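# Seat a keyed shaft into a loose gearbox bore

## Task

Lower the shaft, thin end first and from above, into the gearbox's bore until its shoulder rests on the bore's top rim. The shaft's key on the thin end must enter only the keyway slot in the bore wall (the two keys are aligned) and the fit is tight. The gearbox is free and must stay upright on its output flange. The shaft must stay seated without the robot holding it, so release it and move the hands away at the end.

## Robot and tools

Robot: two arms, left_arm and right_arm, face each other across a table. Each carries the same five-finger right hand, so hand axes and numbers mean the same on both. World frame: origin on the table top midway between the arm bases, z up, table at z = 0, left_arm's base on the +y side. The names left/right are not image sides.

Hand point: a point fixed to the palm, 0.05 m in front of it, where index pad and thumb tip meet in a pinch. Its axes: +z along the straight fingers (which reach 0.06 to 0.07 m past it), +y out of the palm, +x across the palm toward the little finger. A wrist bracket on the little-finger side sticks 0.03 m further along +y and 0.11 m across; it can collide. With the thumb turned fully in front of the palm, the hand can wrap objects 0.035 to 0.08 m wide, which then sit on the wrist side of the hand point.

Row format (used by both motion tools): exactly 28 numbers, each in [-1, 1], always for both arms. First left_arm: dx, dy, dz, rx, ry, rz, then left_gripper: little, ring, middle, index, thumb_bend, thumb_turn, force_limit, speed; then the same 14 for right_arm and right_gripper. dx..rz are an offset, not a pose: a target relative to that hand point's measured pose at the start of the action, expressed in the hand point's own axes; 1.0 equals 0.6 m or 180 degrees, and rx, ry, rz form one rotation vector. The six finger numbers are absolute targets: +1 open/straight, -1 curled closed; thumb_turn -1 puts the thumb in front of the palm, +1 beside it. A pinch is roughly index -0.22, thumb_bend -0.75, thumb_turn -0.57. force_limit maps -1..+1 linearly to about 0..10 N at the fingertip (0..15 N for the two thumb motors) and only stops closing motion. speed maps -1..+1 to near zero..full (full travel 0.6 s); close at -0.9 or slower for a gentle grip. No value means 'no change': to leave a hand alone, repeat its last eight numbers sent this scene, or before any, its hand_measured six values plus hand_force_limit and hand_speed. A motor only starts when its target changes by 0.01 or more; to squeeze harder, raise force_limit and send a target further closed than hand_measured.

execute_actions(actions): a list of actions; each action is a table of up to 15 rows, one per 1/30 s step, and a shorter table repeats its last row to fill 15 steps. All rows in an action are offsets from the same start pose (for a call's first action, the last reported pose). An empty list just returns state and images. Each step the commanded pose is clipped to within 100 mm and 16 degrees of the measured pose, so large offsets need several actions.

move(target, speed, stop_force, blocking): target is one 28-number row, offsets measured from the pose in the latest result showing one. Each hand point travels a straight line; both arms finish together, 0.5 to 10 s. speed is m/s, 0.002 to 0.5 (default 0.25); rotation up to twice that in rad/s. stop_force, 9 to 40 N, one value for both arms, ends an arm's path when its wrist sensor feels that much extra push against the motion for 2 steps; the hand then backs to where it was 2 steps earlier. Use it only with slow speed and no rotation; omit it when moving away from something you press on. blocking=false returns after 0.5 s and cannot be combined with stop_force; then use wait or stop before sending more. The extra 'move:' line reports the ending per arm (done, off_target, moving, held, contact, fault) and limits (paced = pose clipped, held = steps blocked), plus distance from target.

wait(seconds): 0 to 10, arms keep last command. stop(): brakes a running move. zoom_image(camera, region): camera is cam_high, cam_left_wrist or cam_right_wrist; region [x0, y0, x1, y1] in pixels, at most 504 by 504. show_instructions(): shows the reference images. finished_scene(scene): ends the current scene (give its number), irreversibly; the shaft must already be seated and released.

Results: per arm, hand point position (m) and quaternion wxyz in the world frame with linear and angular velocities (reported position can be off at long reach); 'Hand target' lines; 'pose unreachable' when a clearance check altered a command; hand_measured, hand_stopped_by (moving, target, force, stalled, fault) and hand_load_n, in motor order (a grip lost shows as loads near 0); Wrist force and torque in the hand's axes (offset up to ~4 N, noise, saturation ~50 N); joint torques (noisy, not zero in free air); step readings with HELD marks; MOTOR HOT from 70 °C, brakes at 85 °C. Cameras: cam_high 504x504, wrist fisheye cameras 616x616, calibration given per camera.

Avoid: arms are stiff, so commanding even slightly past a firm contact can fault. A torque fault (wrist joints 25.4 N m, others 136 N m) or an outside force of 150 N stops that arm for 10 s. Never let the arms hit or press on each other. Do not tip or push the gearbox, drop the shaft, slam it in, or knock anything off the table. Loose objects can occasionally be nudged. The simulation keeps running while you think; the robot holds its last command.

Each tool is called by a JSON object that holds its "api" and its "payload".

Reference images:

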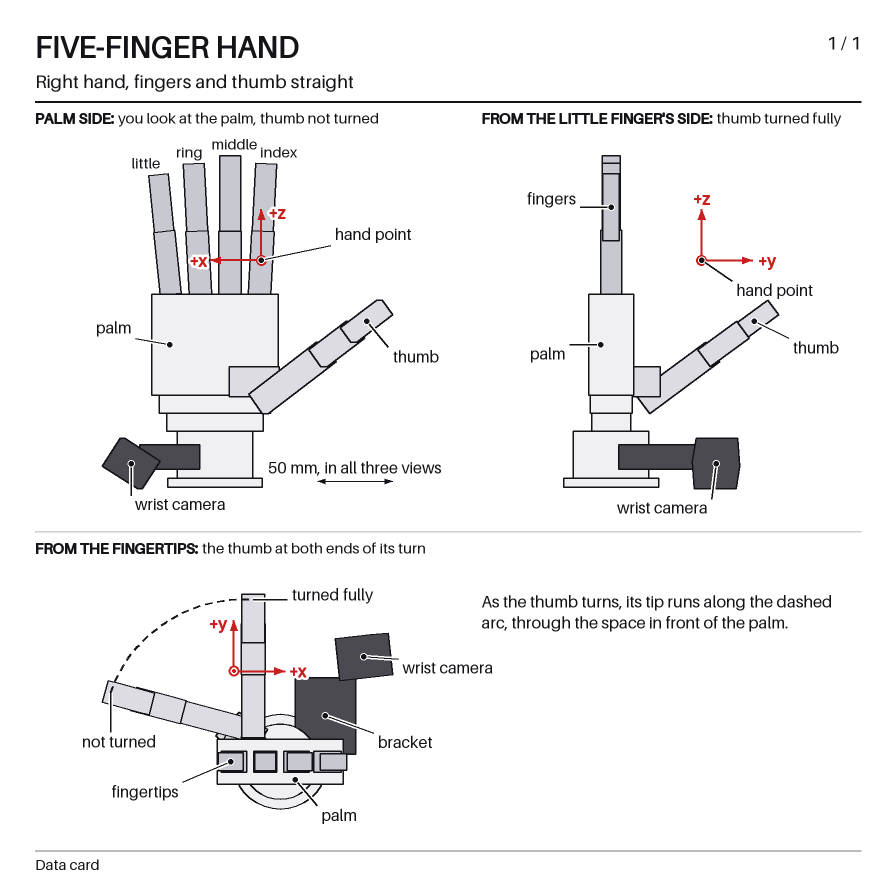

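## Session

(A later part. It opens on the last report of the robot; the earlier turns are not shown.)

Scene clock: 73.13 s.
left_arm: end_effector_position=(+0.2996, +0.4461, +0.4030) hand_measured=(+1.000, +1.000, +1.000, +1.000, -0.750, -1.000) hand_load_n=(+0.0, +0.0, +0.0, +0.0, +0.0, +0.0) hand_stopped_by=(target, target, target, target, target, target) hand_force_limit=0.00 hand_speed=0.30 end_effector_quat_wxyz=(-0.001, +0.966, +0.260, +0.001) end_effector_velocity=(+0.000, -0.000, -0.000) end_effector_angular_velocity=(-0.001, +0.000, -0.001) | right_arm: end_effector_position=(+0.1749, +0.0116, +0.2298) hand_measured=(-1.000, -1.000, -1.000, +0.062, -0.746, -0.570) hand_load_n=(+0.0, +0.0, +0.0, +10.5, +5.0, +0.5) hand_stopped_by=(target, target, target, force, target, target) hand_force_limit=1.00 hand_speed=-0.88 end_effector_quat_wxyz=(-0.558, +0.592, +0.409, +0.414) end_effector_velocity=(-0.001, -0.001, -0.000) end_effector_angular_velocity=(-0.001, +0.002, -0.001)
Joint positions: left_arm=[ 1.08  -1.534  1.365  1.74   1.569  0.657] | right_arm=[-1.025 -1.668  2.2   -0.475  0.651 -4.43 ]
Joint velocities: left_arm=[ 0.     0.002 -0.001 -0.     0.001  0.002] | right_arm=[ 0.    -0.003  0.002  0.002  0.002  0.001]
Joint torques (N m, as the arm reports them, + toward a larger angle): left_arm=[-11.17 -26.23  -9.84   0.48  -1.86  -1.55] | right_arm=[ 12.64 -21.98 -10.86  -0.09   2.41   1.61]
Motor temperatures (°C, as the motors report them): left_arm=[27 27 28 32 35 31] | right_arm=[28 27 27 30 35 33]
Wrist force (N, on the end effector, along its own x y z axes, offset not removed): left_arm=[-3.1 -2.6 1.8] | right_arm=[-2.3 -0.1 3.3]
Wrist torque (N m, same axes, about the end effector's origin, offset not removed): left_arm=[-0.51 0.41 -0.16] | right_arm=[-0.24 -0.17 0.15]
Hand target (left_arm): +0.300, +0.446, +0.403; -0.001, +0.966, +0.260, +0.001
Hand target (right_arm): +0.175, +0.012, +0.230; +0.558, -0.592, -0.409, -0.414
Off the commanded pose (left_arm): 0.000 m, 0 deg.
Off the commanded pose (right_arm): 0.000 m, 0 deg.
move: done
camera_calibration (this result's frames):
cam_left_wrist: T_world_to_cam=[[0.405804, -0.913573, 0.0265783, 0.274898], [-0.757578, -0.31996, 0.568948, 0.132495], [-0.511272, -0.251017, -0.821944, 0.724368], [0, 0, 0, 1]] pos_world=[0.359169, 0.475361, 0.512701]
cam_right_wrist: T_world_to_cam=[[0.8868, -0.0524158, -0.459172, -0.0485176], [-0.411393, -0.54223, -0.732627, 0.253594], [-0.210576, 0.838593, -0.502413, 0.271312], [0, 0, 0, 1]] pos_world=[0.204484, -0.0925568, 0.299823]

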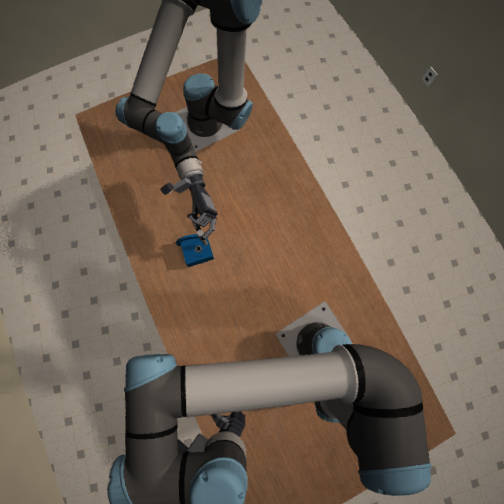

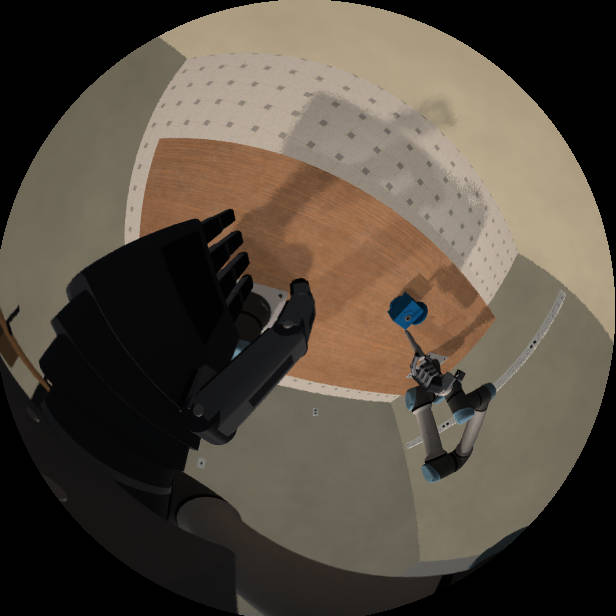

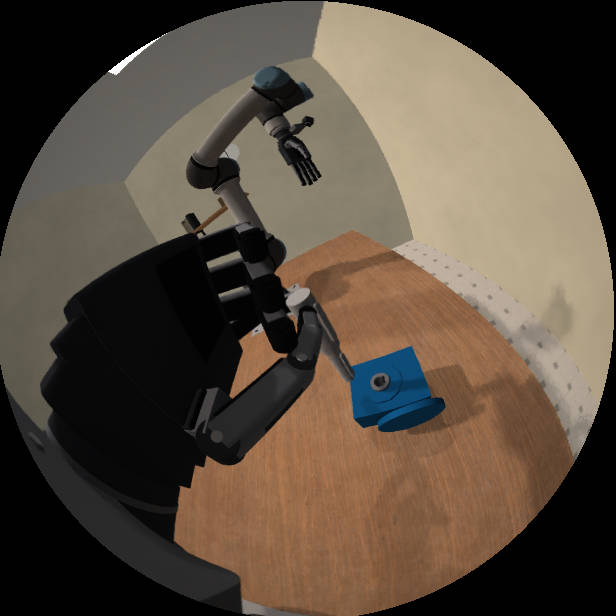

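{"api": "move", "payload": {"target": [0,0,0,0,0,0,1,1,1,1,-0.75,-1,0,0.3,0,0,0,0.1087,-0.0255,-0.0016,-1,-1,-1,-0.5,-0.75,-0.57,1,-0.88], "speed": 0.15}}

Scene clock: 75.07 s.
left_arm: end_effector_position=(+0.2996, +0.4461, +0.4030) hand_measured=(+1.000, +1.000, +1.000, +1.000, -0.750, -1.000) hand_load_n=(+0.0, +0.0, +0.0, +0.0, +0.0, +0.0) hand_stopped_by=(target, target, target, target, target, target) hand_force_limit=0.00 hand_speed=0.30 end_effector_quat_wxyz=(-0.001, +0.966, +0.260, +0.001) end_effector_velocity=(-0.000, -0.000, +0.001) end_effector_angular_velocity=(-0.001, -0.000, -0.004) | right_arm: end_effector_position=(+0.1750, +0.0116, +0.2299) hand_measured=(-1.000, -1.000, -1.000, +0.062, -0.746, -0.570) hand_load_n=(+0.0, +0.0, +0.0, +10.0, +5.0, +0.5) hand_stopped_by=(target, target, target, force, target, target) hand_force_limit=1.00 hand_speed=-0.88 end_effector_quat_wxyz=(-0.632, +0.503, +0.497, +0.316) end_effector_velocity=(-0.000, +0.000, -0.001) end_effector_angular_velocity=(+0.003, +0.004, +0.007)
Joint positions: left_arm=[ 1.08  -1.534  1.365  1.74   1.569  0.657] | right_arm=[-1.184 -1.544  2.106 -0.557  0.143 -4.389]
Joint velocities: left_arm=[ 0.001  0.    -0.002  0.001  0.001  0.004] | right_arm=[-0.001 -0.     0.006 -0.033 -0.009  0.03 ]
Joint torques (N m, as the arm reports them, + toward a larger angle): left_arm=[-10.68 -26.03  -9.87   0.35  -1.87  -1.47] | right_arm=[-14.25 -25.39  -9.79  -1.87  -2.69   1.66]
Motor temperatures (°C, as the motors report them): left_arm=[27 27 28 32 35 31] | right_arm=[28 27 27 30 35 33]
Wrist force (N, on the end effector, along its own x y z axes, offset not removed): left_arm=[-2.9 -0.4 1.1] | right_arm=[-2.2 -2.2 1.6]
Wrist torque (N m, same axes, about the end effector's origin, offset not removed): left_arm=[0.04 0.18 -0.18] | right_arm=[-0.65 0.12 -0.06]
Hand target (left_arm): +0.300, +0.446, +0.403; -0.001, +0.966, +0.260, +0.001
Hand target (right_arm): +0.175, +0.012, +0.230; +0.633, -0.503, -0.497, -0.316
Off the commanded pose (left_arm): 0.000 m, 0 deg.
Off the commanded pose (right_arm): 0.000 m, 0 deg.
move: done
camera_calibration (this result's frames):
cam_left_wrist: T_world_to_cam=[[0.405804, -0.913573, 0.026578, 0.274898], [-0.757577, -0.31996, 0.568948, 0.132495], [-0.511272, -0.251017, -0.821944, 0.724368], [0, 0, 0, 1]] pos_world=[0.359169, 0.475361, 0.512701]
cam_right_wrist: T_world_to_cam=[[0.846124, 0.268389, -0.460479, -0.0448704], [-0.209774, -0.626535, -0.750632, 0.223566], [-0.489968, 0.731725, -0.473825, 0.315012], [0, 0, 0, 1]] pos_world=[0.23921, -0.0783875, 0.296414]

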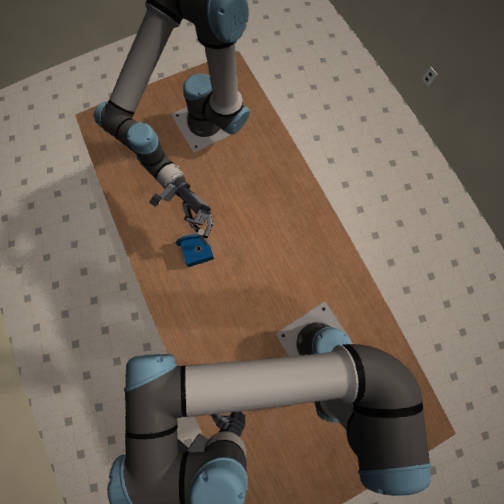

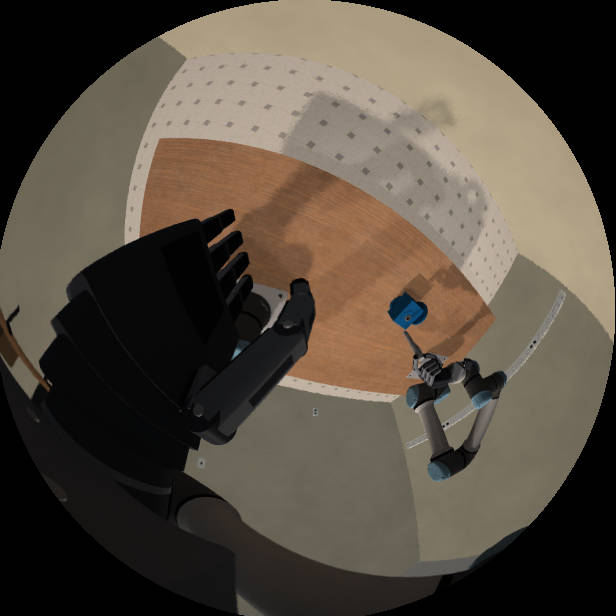

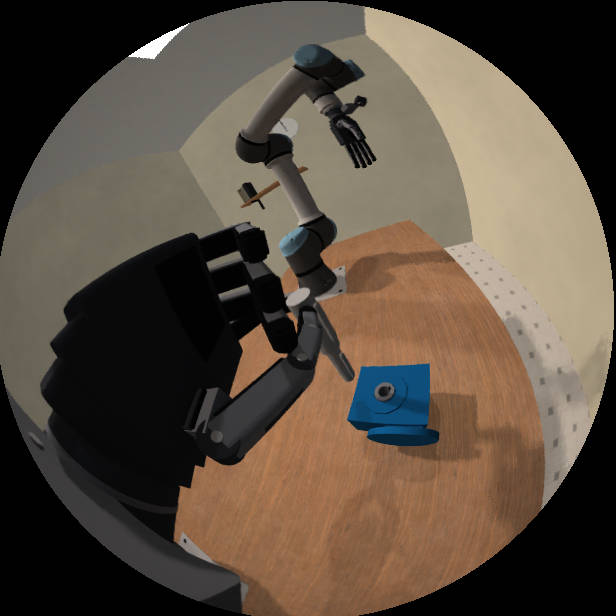

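{"api": "move", "payload": {"target": [0,0,0,0,0,0,1,1,1,1,-0.75,-1,0,0.3,0,0,0,0.3155,-0.1073,0,-1,-1,-1,-0.5,-0.75,-0.57,1,-0.88], "speed": 0.15}}

{"api": "zoom_image", "payload": {"camera": "cam_right_wrist", "region": [270, 270, 430, 430]}}

{"api": "zoom_image", "payload": {"camera": "cam_left_wrist", "region": [370, 270, 470, 370]}}

Scene clock: 79.13 s.
left_arm: end_effector_position=(+0.2996, +0.4461, +0.4030) hand_measured=(+1.000, +1.000, +1.000, +1.000, -0.750, -1.000) hand_load_n=(+0.0, +0.0, +0.0, +0.0, +0.0, +0.0) hand_stopped_by=(target, target, target, target, target, target) hand_force_limit=0.00 hand_speed=0.30 end_effector_quat_wxyz=(-0.001, +0.966, +0.260, +0.001) end_effector_velocity=(-0.000, +0.000, +0.000) end_effector_angular_velocity=(+0.001, +0.001, +0.000) | right_arm: end_effector_position=(+0.1751, +0.0114, +0.2301) hand_measured=(-1.000, -1.000, -1.000, +0.062, -0.746, -0.570) hand_load_n=(+0.0, +0.0, +0.0, +10.0, +5.0, +0.5) hand_stopped_by=(target, target, target, force, target, target) hand_force_limit=1.00 hand_speed=-0.88 end_effector_quat_wxyz=(-0.706, +0.188, +0.682, -0.043) end_effector_velocity=(+0.000, +0.000, +0.000) end_effector_angular_velocity=(+0.001, -0.001, +0.009)
Joint positions: left_arm=[ 1.08  -1.534  1.365  1.74   1.569  0.657] | right_arm=[-1.102 -0.978  1.333 -0.356 -0.822 -4.382]
Joint velocities: left_arm=[-0.     0.    -0.     0.001 -0.    -0.   ] | right_arm=[ 0.002  0.005 -0.009  0.003 -0.007 -0.001]
Joint torques (N m, as the arm reports them, + toward a larger angle): left_arm=[-11.27 -25.49  -9.73   0.36  -1.87  -1.45] | right_arm=[ 13.09 -33.18 -31.19   2.98  -2.61  -1.51]
Motor temperatures (°C, as the motors report them): left_arm=[27 27 28 32 35 31] | right_arm=[28 27 27 30 35 33]
Wrist force (N, on the end effector, along its own x y z axes, offset not removed): left_arm=[-5.4 1.3 -2.7] | right_arm=[-2.1 -2.2 2.1]
Wrist torque (N m, same axes, about the end effector's origin, offset not removed): left_arm=[0.34 0.85 -0.38] | right_arm=[-0.73 0.03 0.12]
Hand target (left_arm): +0.300, +0.446, +0.403; -0.001, +0.966, +0.260, +0.001
Hand target (right_arm): +0.175, +0.011, +0.230; +0.706, -0.188, -0.682, +0.043
Off the commanded pose (left_arm): 0.000 m, 0 deg.
Off the commanded pose (right_arm): 0.000 m, 0 deg.
move: done
camera_calibration (this result's frames):
cam_left_wrist: T_world_to_cam=[[0.405804, -0.913573, 0.0265781, 0.274898], [-0.757578, -0.31996, 0.568948, 0.132495], [-0.511272, -0.251017, -0.821944, 0.724368], [0, 0, 0, 1]] pos_world=[0.359169, 0.475361, 0.512701]
cam_right_wrist: T_world_to_cam=[[0.191366, 0.866391, -0.461244, 0.0632282], [0.437101, -0.495984, -0.750295, 0.108737], [-0.878819, -0.0580294, -0.473614, 0.392299], [0, 0, 0, 1]] pos_world=[0.285131, 0.0219166, 0.296547]

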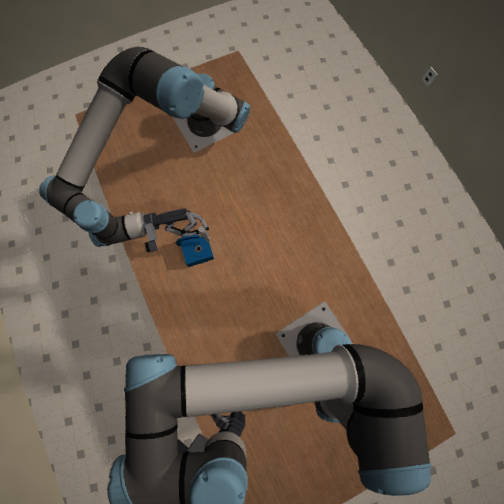

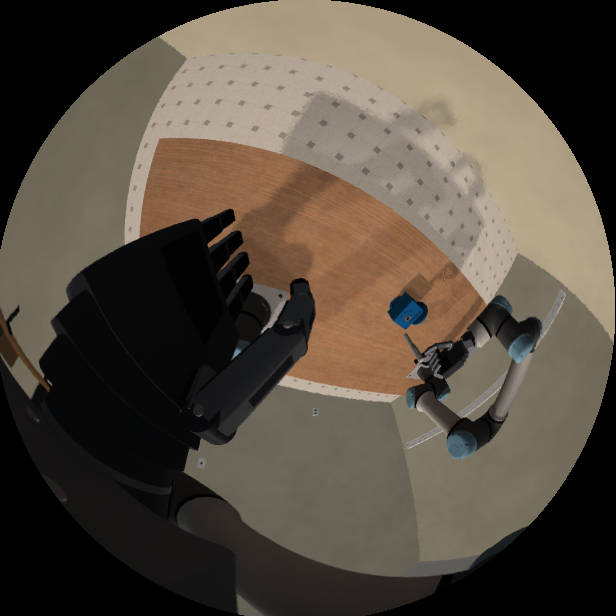

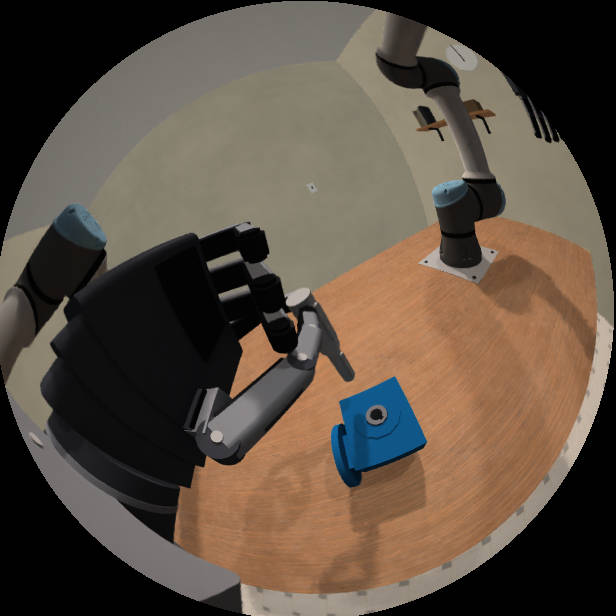

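Region (270, 270, 430, 430) of cam_right_wrist's 616x616 image, scaled by 3.150, with more detail than that image has.

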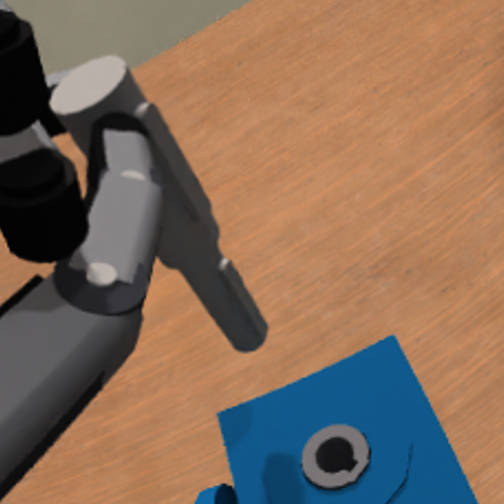

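Region (370, 270, 470, 370) of cam_left_wrist's 616x616 image, scaled by 5.040, with more detail than that image has.

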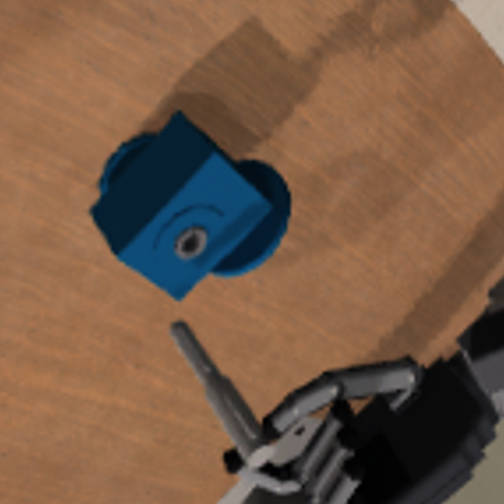

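{"api": "move", "payload": {"target": [0,0,0,0,0,0,1,1,1,1,-0.75,-1,0,0.3,-0.0287,0.04,-0.0595,-0.0038,-0.0111,0.0047,-1,-1,-1,-0.5,-0.75,-0.57,1,-0.88], "speed": 0.06}}

{"api": "zoom_image", "payload": {"camera": "cam_right_wrist", "region": [320, 350, 390, 420]}}

{"api": "zoom_image", "payload": {"camera": "cam_left_wrist", "region": [385, 295, 445, 355]}}

Scene clock: 80.83 s.
left_arm: end_effector_position=(+0.2996, +0.4461, +0.4030) hand_measured=(+1.000, +1.000, +1.000, +1.000, -0.750, -1.000) hand_load_n=(+0.0, +0.0, +0.0, +0.0, +0.0, +0.0) hand_stopped_by=(target, target, target, target, target, target) hand_force_limit=0.00 hand_speed=0.30 end_effector_quat_wxyz=(-0.001, +0.966, +0.260, +0.001) end_effector_velocity=(+0.000, +0.000, -0.000) end_effector_angular_velocity=(+0.000, +0.001, +0.001) | right_arm: end_effector_position=(+0.2135, +0.0207, +0.2062) hand_measured=(-1.000, -1.000, -1.000, +0.062, -0.746, -0.570) hand_load_n=(+0.0, +0.0, +0.0, +10.5, +5.0, +0.5) hand_stopped_by=(target, target, target, force, target, target) hand_force_limit=1.00 hand_speed=-0.88 end_effector_quat_wxyz=(-0.692, +0.197, +0.693, -0.047) end_effector_velocity=(+0.001, +0.000, -0.001) end_effector_angular_velocity=(-0.001, -0.001, -0.000)
Joint positions: left_arm=[ 1.08  -1.534  1.365  1.74   1.569  0.657] | right_arm=[-1.117 -0.897  1.235 -0.389 -0.838 -4.334]
Joint velocities: left_arm=[ 0.001  0.     0.    -0.     0.     0.   ] | right_arm=[-0.     0.002 -0.003 -0.002  0.     0.002]
Joint torques (N m, as the arm reports them, + toward a larger angle): left_arm=[-10.79 -26.07 -10.15   0.46  -1.86  -1.48] | right_arm=[-15.11 -35.25 -30.75   0.18  -2.52   1.75]
Motor temperatures (°C, as the motors report them): left_arm=[27 27 28 32 35 31] | right_arm=[28 27 27 30 35 33]
Wrist force (N, on the end effector, along its own x y z axes, offset not removed): left_arm=[-1.3 -0.7 1.0] | right_arm=[-1.5 0.9 4.1]
Wrist torque (N m, same axes, about the end effector's origin, offset not removed): left_arm=[-0.06 0.02 -0.17] | right_arm=[-0.23 -0.08 0.19]
Hand target (left_arm): +0.300, +0.446, +0.403; -0.001, +0.966, +0.260, +0.001
Hand target (right_arm): +0.214, +0.021, +0.206; +0.692, -0.197, -0.693, +0.047
Off the commanded pose (left_arm): 0.000 m, 0 deg.
Off the commanded pose (right_arm): 0.000 m, 0 deg.
move: done
camera_calibration (this result's frames):
cam_left_wrist: T_world_to_cam=[[0.405804, -0.913573, 0.0265783, 0.274898], [-0.757578, -0.31996, 0.568948, 0.132494], [-0.511272, -0.251017, -0.821944, 0.724368], [0, 0, 0, 1]] pos_world=[0.359169, 0.475361, 0.512701]
cam_right_wrist: T_world_to_cam=[[0.206835, 0.856068, -0.473674, 0.0362088], [0.461354, -0.512276, -0.724379, 0.0684243], [-0.86277, -0.0687042, -0.500907, 0.417693], [0, 0, 0, 1]] pos_world=[0.321316, 0.0327522, 0.275942]

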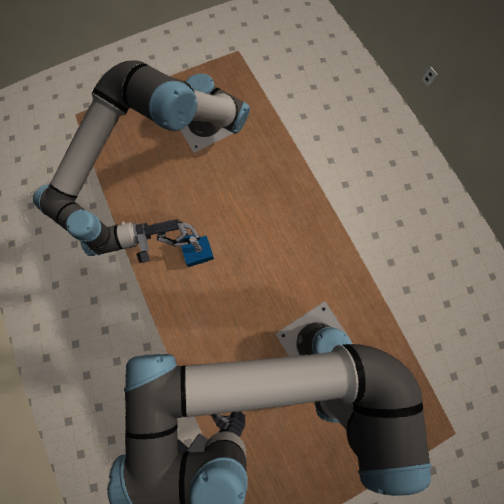

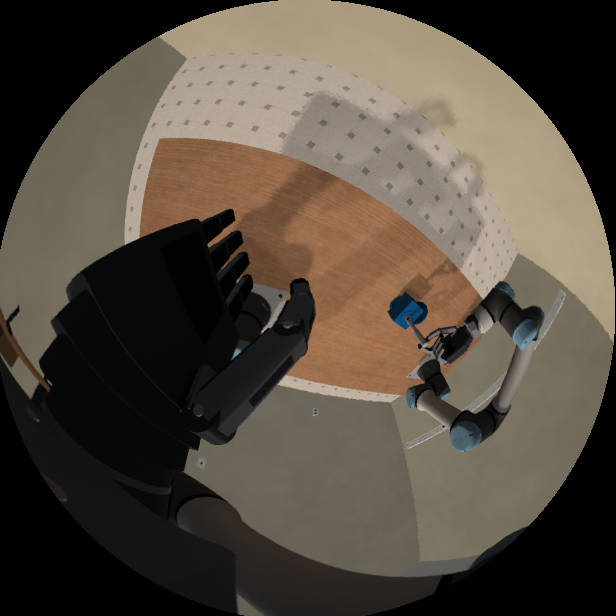

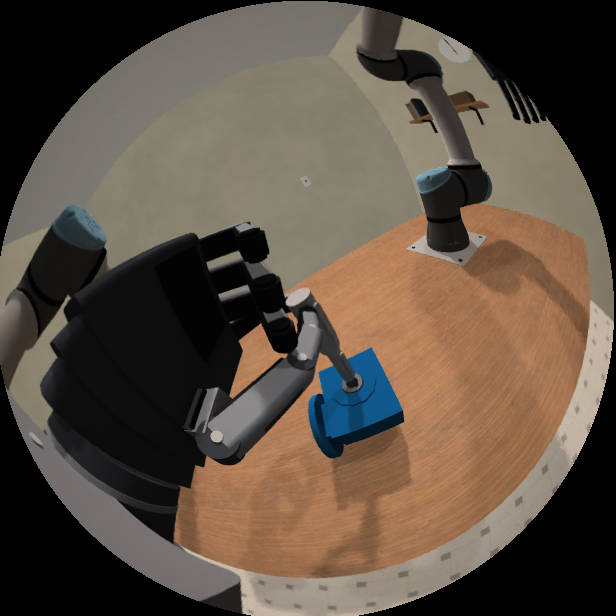

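Region (320, 350, 390, 420) of cam_right_wrist's 616x616 image, scaled by 7.200, with more detail than that image has.

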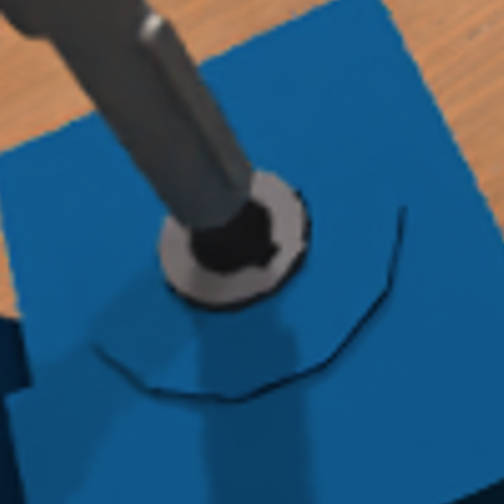

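Region (385, 295, 445, 355) of cam_left_wrist's 616x616 image, scaled by 8.400, with more detail than that image has.

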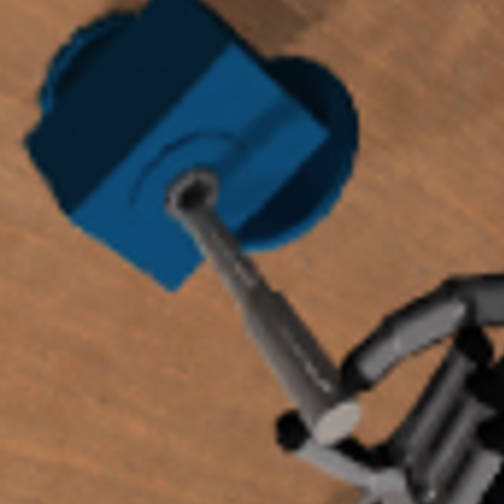

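{"api": "move", "payload": {"target": [0,0,0,0,0,0,1,1,1,1,-0.75,-1,0,0.3,-0.003,-0.0088,0.004,-0.1307,0.047,0.0053,-1,-1,-1,-0.5,-0.75,-0.57,1,-0.88], "speed": 0.12}}

{"api": "zoom_image", "payload": {"camera": "cam_right_wrist", "region": [320, 350, 390, 420]}}

{"api": "zoom_image", "payload": {"camera": "cam_left_wrist", "region": [385, 295, 445, 355]}}

Scene clock: 83.33 s.
left_arm: end_effector_position=(+0.2996, +0.4461, +0.4030) hand_measured=(+1.000, +1.000, +1.000, +1.000, -0.750, -1.000) hand_load_n=(+0.0, +0.0, +0.0, +0.0, +0.0, +0.0) hand_stopped_by=(target, target, target, target, target, target) hand_force_limit=0.00 hand_speed=0.30 end_effector_quat_wxyz=(-0.001, +0.966, +0.260, +0.001) end_effector_velocity=(-0.000, +0.000, +0.001) end_effector_angular_velocity=(-0.001, +0.000, +0.003) | right_arm: end_effector_position=(+0.2100, +0.0158, +0.2061) hand_measured=(-1.000, -1.000, -1.000, +0.062, -0.746, -0.570) hand_load_n=(+0.0, +0.0, +0.0, +10.5, +5.0, +0.5) hand_stopped_by=(target, target, target, force, target, target) hand_force_limit=1.00 hand_speed=-0.88 end_effector_quat_wxyz=(-0.686, +0.342, +0.634, +0.104) end_effector_velocity=(-0.000, +0.000, +0.000) end_effector_angular_velocity=(-0.001, -0.001, -0.007)
Joint positions: left_arm=[ 1.08  -1.534  1.365  1.74   1.569  0.657] | right_arm=[-1.209 -1.151  1.647 -0.573 -0.494 -4.3  ]
Joint velocities: left_arm=[ 0.001 -0.001 -0.     0.001  0.001 -0.002] | right_arm=[-0.001 -0.005  0.007 -0.005  0.006  0.003]
Joint torques (N m, as the arm reports them, + toward a larger angle): left_arm=[-10.59 -25.65  -9.85   0.47  -1.76  -1.4 ] | right_arm=[-14.27 -41.68  -9.81  -0.7    2.54   1.81]
Motor temperatures (°C, as the motors report them): left_arm=[27 27 28 32 35 31] | right_arm=[28 27 27 30 35 33]
Wrist force (N, on the end effector, along its own x y z axes, offset not removed): left_arm=[-5.3 0.2 -4.4] | right_arm=[-3.8 -0.2 1.2]
Wrist torque (N m, same axes, about the end effector's origin, offset not removed): left_arm=[0.40 0.98 -0.39] | right_arm=[-0.20 0.43 0.05]
Hand target (left_arm): +0.300, +0.446, +0.403; -0.001, +0.966, +0.260, +0.001
Hand target (right_arm): +0.210, +0.016, +0.206; +0.686, -0.342, -0.634, -0.104
Off the commanded pose (left_arm): 0.000 m, 0 deg.
Off the commanded pose (right_arm): 0.000 m, 0 deg.
move: done
camera_calibration (this result's frames):
cam_left_wrist: T_world_to_cam=[[0.405804, -0.913573, 0.0265783, 0.274898], [-0.757577, -0.31996, 0.568948, 0.132495], [-0.511272, -0.251017, -0.821944, 0.724368], [0, 0, 0, 1]] pos_world=[0.359169, 0.475361, 0.512701]
cam_right_wrist: T_world_to_cam=[[0.548597, 0.688706, -0.474052, -0.0279609], [0.201033, -0.65901, -0.72477, 0.12457], [-0.811559, 0.302307, -0.499983, 0.39746], [0, 0, 0, 1]] pos_world=[0.312858, -0.018805, 0.275753]

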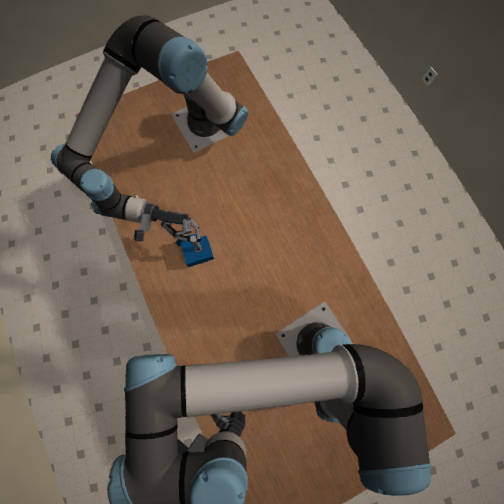

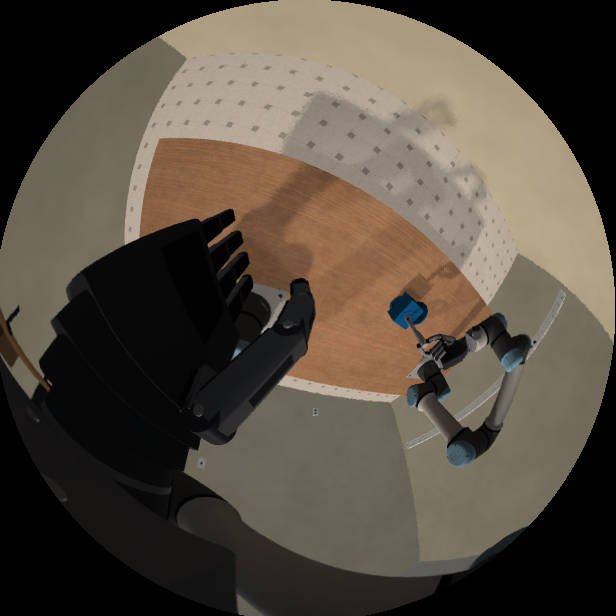

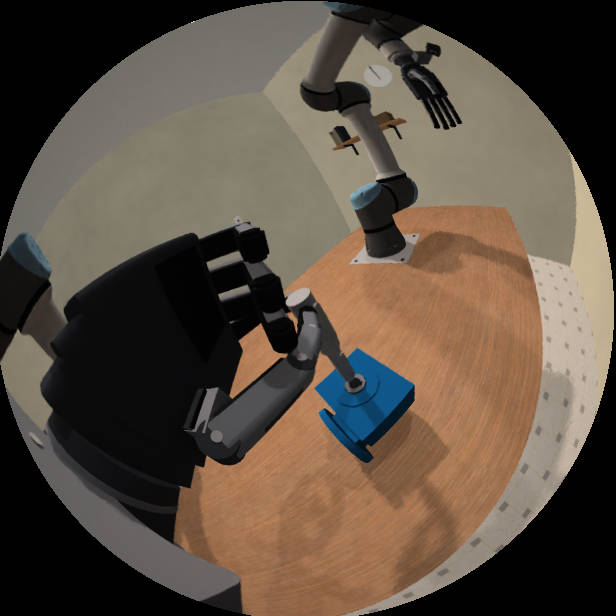

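Region (320, 350, 390, 420) of cam_right_wrist's 616x616 image, scaled by 7.200, with more detail than that image has.

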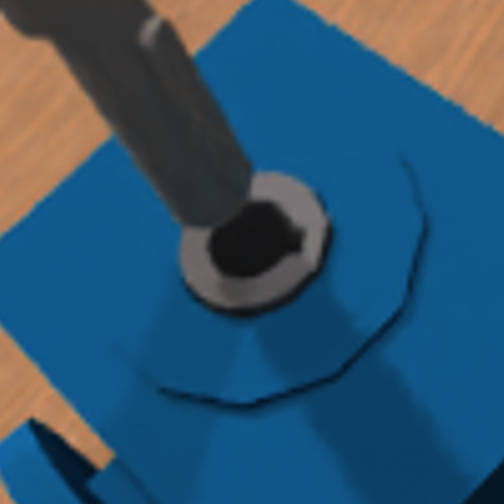

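Region (385, 295, 445, 355) of cam_left_wrist's 616x616 image, scaled by 8.400, with more detail than that image has.

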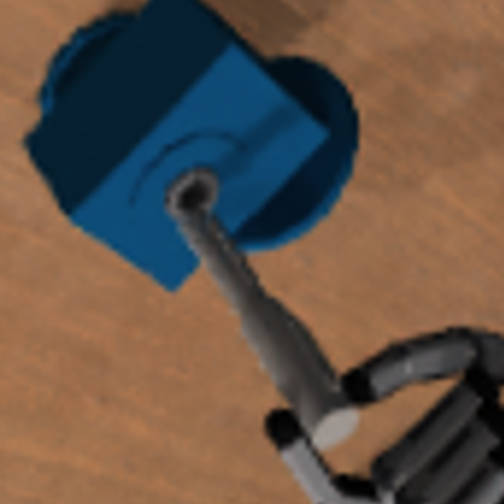

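{"api": "move", "payload": {"target": [0,0,0,0,0,0,1,1,1,1,-0.75,-1,0,0.3,-0.0088,0.005,-0.002,-0.0209,0.0075,0.0008,-1,-1,-1,-0.5,-0.75,-0.57,1,-0.88], "speed": 0.04}}

{"api": "zoom_image", "payload": {"camera": "cam_right_wrist", "region": [320, 350, 390, 420]}}

{"api": "zoom_image", "payload": {"camera": "cam_left_wrist", "region": [390, 300, 430, 340]}}

Scene clock: 84.73 s.
left_arm: end_effector_position=(+0.2996, +0.4461, +0.4030) hand_measured=(+1.000, +1.000, +1.000, +1.000, -0.750, -1.000) hand_load_n=(+0.0, +0.0, +0.0, +0.0, +0.0, +0.0) hand_stopped_by=(target, target, target, target, target, target) hand_force_limit=0.00 hand_speed=0.30 end_effector_quat_wxyz=(-0.001, +0.966, +0.260, +0.001) end_effector_velocity=(+0.000, +0.000, -0.000) end_effector_angular_velocity=(+0.001, +0.001, -0.001) | right_arm: end_effector_position=(+0.2118, +0.0158, +0.2002) hand_measured=(-1.000, -1.000, -1.000, +0.062, -0.746, -0.570) hand_load_n=(+0.0, +0.0, +0.0, +10.5, +5.0, +0.5) hand_stopped_by=(target, target, target, force, target, target) hand_force_limit=1.00 hand_speed=-0.88 end_effector_quat_wxyz=(-0.682, +0.363, +0.621, +0.127) end_effector_velocity=(+0.000, +0.000, -0.001) end_effector_angular_velocity=(-0.000, -0.001, -0.011)
Joint positions: left_arm=[ 1.08  -1.534  1.365  1.74   1.569  0.657] | right_arm=[-1.219 -1.18   1.708 -0.614 -0.436 -4.289]
Joint velocities: left_arm=[-0.     0.001  0.     0.    -0.001  0.   ] | right_arm=[-0.001 -0.005  0.009 -0.009  0.009  0.003]
Joint torques (N m, as the arm reports them, + toward a larger angle): left_arm=[-10.92 -25.74  -9.61   0.43  -1.82  -1.48] | right_arm=[-14.34 -40.82 -10.26  -0.91   2.67   1.54]
Motor temperatures (°C, as the motors report them): left_arm=[27 27 28 32 35 31] | right_arm=[28 27 27 30 35 33]
Wrist force (N, on the end effector, along its own x y z axes, offset not removed): left_arm=[-2.3 0.4 3.6] | right_arm=[-3.3 -0.5 1.5]
Wrist torque (N m, same axes, about the end effector's origin, offset not removed): left_arm=[-0.20 0.27 -0.26] | right_arm=[-0.48 0.17 0.03]
Hand target (left_arm): +0.300, +0.446, +0.403; -0.001, +0.966, +0.260, +0.001
Hand target (right_arm): +0.212, +0.016, +0.200; +0.682, -0.364, -0.621, -0.128
Off the commanded pose (left_arm): 0.000 m, 0 deg.
Off the commanded pose (right_arm): 0.000 m, 0 deg.
move: done
camera_calibration (this result's frames):
cam_left_wrist: T_world_to_cam=[[0.405804, -0.913573, 0.0265783, 0.274898], [-0.757578, -0.31996, 0.568948, 0.132495], [-0.511272, -0.251017, -0.821944, 0.724368], [0, 0, 0, 1]] pos_world=[0.359169, 0.475361, 0.512701]
cam_right_wrist: T_world_to_cam=[[0.594754, 0.649285, -0.474022, -0.0408641], [0.155034, -0.671216, -0.724868, 0.129907], [-0.788817, 0.357628, -0.49987, 0.390226], [0, 0, 0, 1]] pos_world=[0.311981, -0.0258279, 0.269857]

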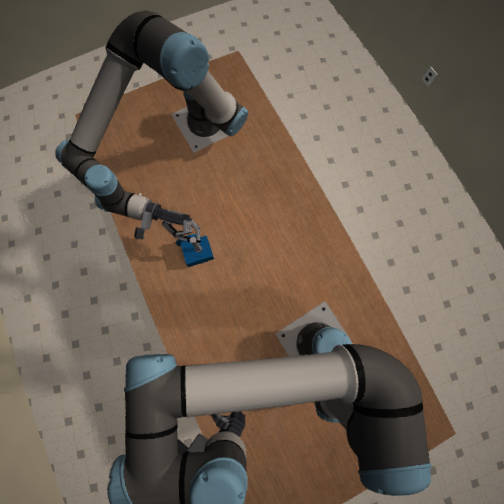

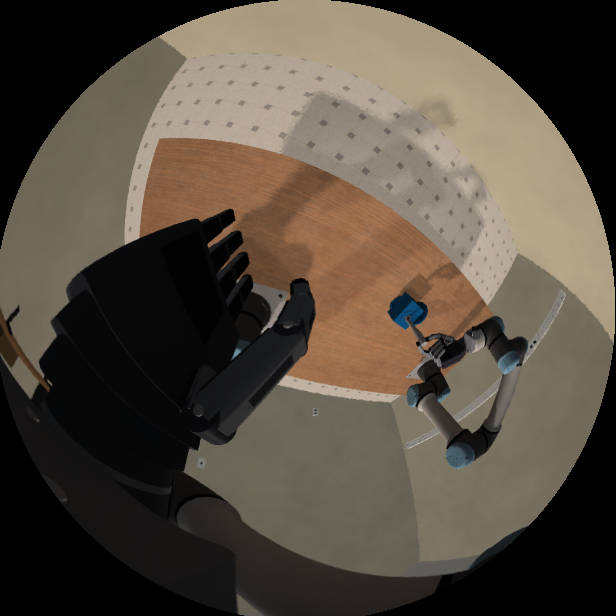

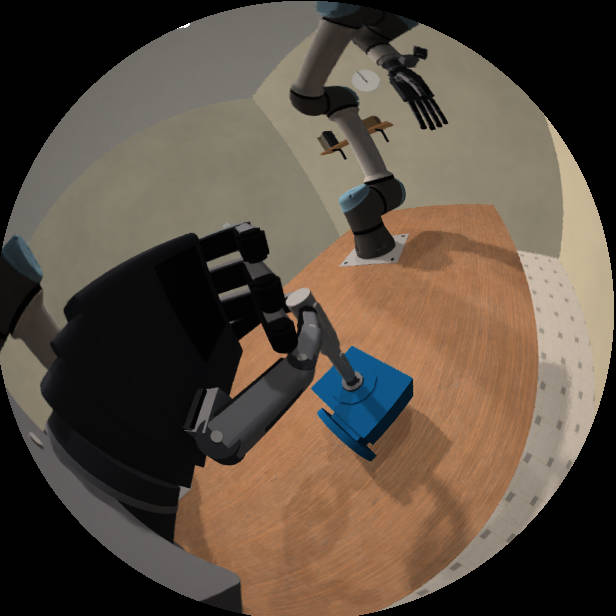

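Region (320, 350, 390, 420) of cam_right_wrist's 616x616 image, scaled by 7.200, with more detail than that image has.

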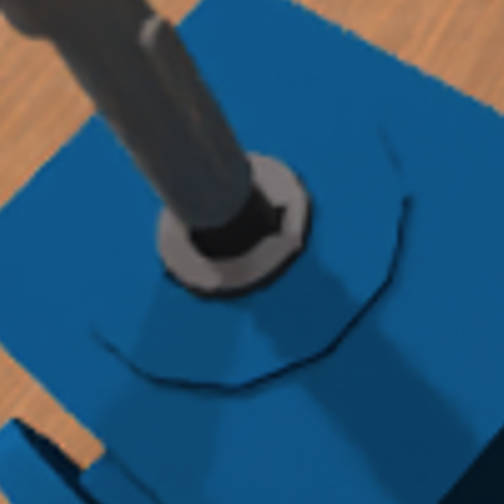

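Region (390, 300, 430, 340) of cam_left_wrist's 616x616 image, scaled by 12.600, with more detail than that image has.

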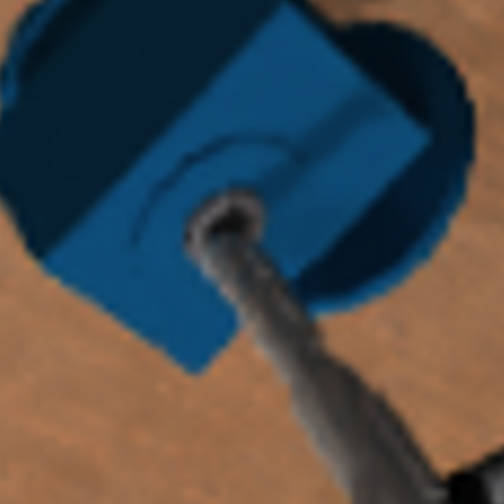

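{"api": "execute_actions", "payload": {"actions": []}}

Scene clock: 85.23 s.
left_arm: end_effector_position=(+0.2996, +0.4461, +0.4030) hand_measured=(+1.000, +1.000, +1.000, +1.000, -0.750, -1.000) hand_load_n=(+0.0, +0.0, +0.0, +0.0, +0.0, +0.0) hand_stopped_by=(target, target, target, target, target, target) hand_force_limit=0.00 hand_speed=0.30 end_effector_quat_wxyz=(-0.001, +0.966, +0.260, +0.001) end_effector_velocity=(-0.000, +0.000, -0.000) end_effector_angular_velocity=(-0.000, +0.002, -0.001) | right_arm: end_effector_position=(+0.2118, +0.0158, +0.2001) hand_measured=(-1.000, -1.000, -1.000, +0.062, -0.746, -0.570) hand_load_n=(+0.0, +0.0, +0.0, +10.5, +5.0, +0.5) hand_stopped_by=(target, target, target, force, target, target) hand_force_limit=1.00 hand_speed=-0.88 end_effector_quat_wxyz=(-0.682, +0.364, +0.621, +0.128) end_effector_velocity=(+0.000, +0.000, -0.000) end_effector_angular_velocity=(+0.000, -0.000, -0.001)
Joint positions: left_arm=[ 1.08  -1.534  1.365  1.74   1.569  0.657] | right_arm=[-1.219 -1.181  1.709 -0.615 -0.435 -4.289]
Joint velocities: left_arm=[ 0.    -0.     0.001  0.     0.001  0.002] | right_arm=[ 0.     0.     0.    -0.001  0.001 -0.   ]
Joint torques (N m, as the arm reports them, + toward a larger angle): left_arm=[-10.47 -26.43 -10.12   0.46  -1.88  -1.34] | right_arm=[-15.27 -40.44  -8.57  -0.8    2.69   1.66]
Motor temperatures (°C, as the motors report them): left_arm=[27 27 28 32 35 31] | right_arm=[28 27 27 30 35 33]
Wrist force (N, on the end effector, along its own x y z axes, offset not removed): left_arm=[-1.2 0.9 1.4] | right_arm=[-3.9 -0.9 -0.4]
Wrist torque (N m, same axes, about the end effector's origin, offset not removed): left_arm=[0.27 -0.02 -0.10] | right_arm=[-0.30 0.51 0.03]
Hand target (left_arm): +0.300, +0.446, +0.403; -0.001, +0.966, +0.260, +0.001
Hand target (right_arm): +0.212, +0.016, +0.200; +0.682, -0.364, -0.621, -0.128
Off the commanded pose (left_arm): 0.000 m, 0 deg.
Off the commanded pose (right_arm): 0.000 m, 0 deg.
camera_calibration (this result's frames):
cam_left_wrist: T_world_to_cam=[[0.405804, -0.913573, 0.0265781, 0.274898], [-0.757578, -0.31996, 0.568948, 0.132495], [-0.511272, -0.251017, -0.821944, 0.724368], [0, 0, 0, 1]] pos_world=[0.359169, 0.475361, 0.512701]
cam_right_wrist: T_world_to_cam=[[0.595271, 0.648811, -0.474021, -0.0410069], [0.154554, -0.671363, -0.724834, 0.129956], [-0.788521, 0.358211, -0.49992, 0.390142], [0, 0, 0, 1]] pos_world=[0.31196, -0.0258996, 0.269798]

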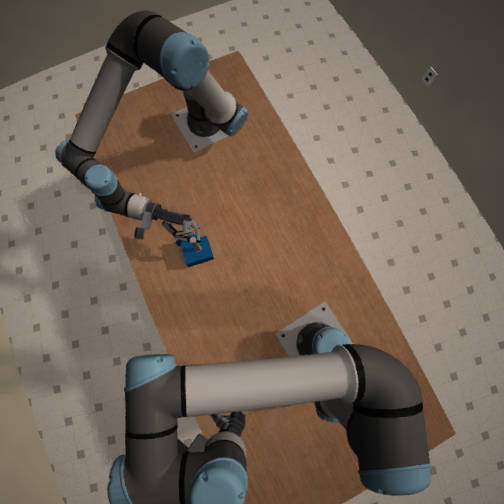

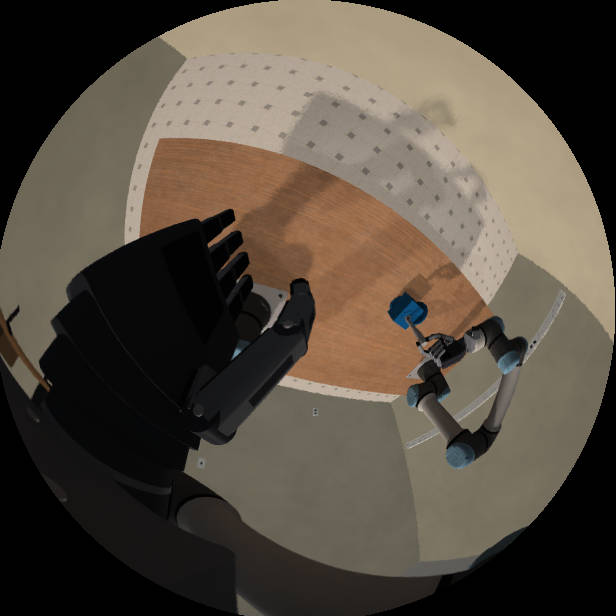

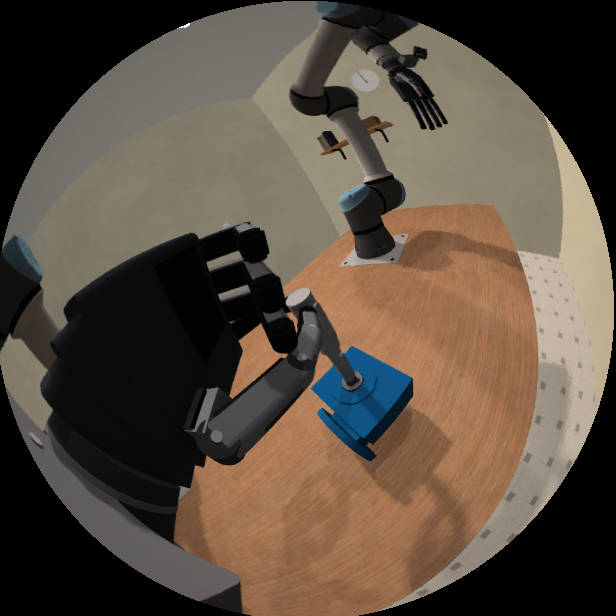

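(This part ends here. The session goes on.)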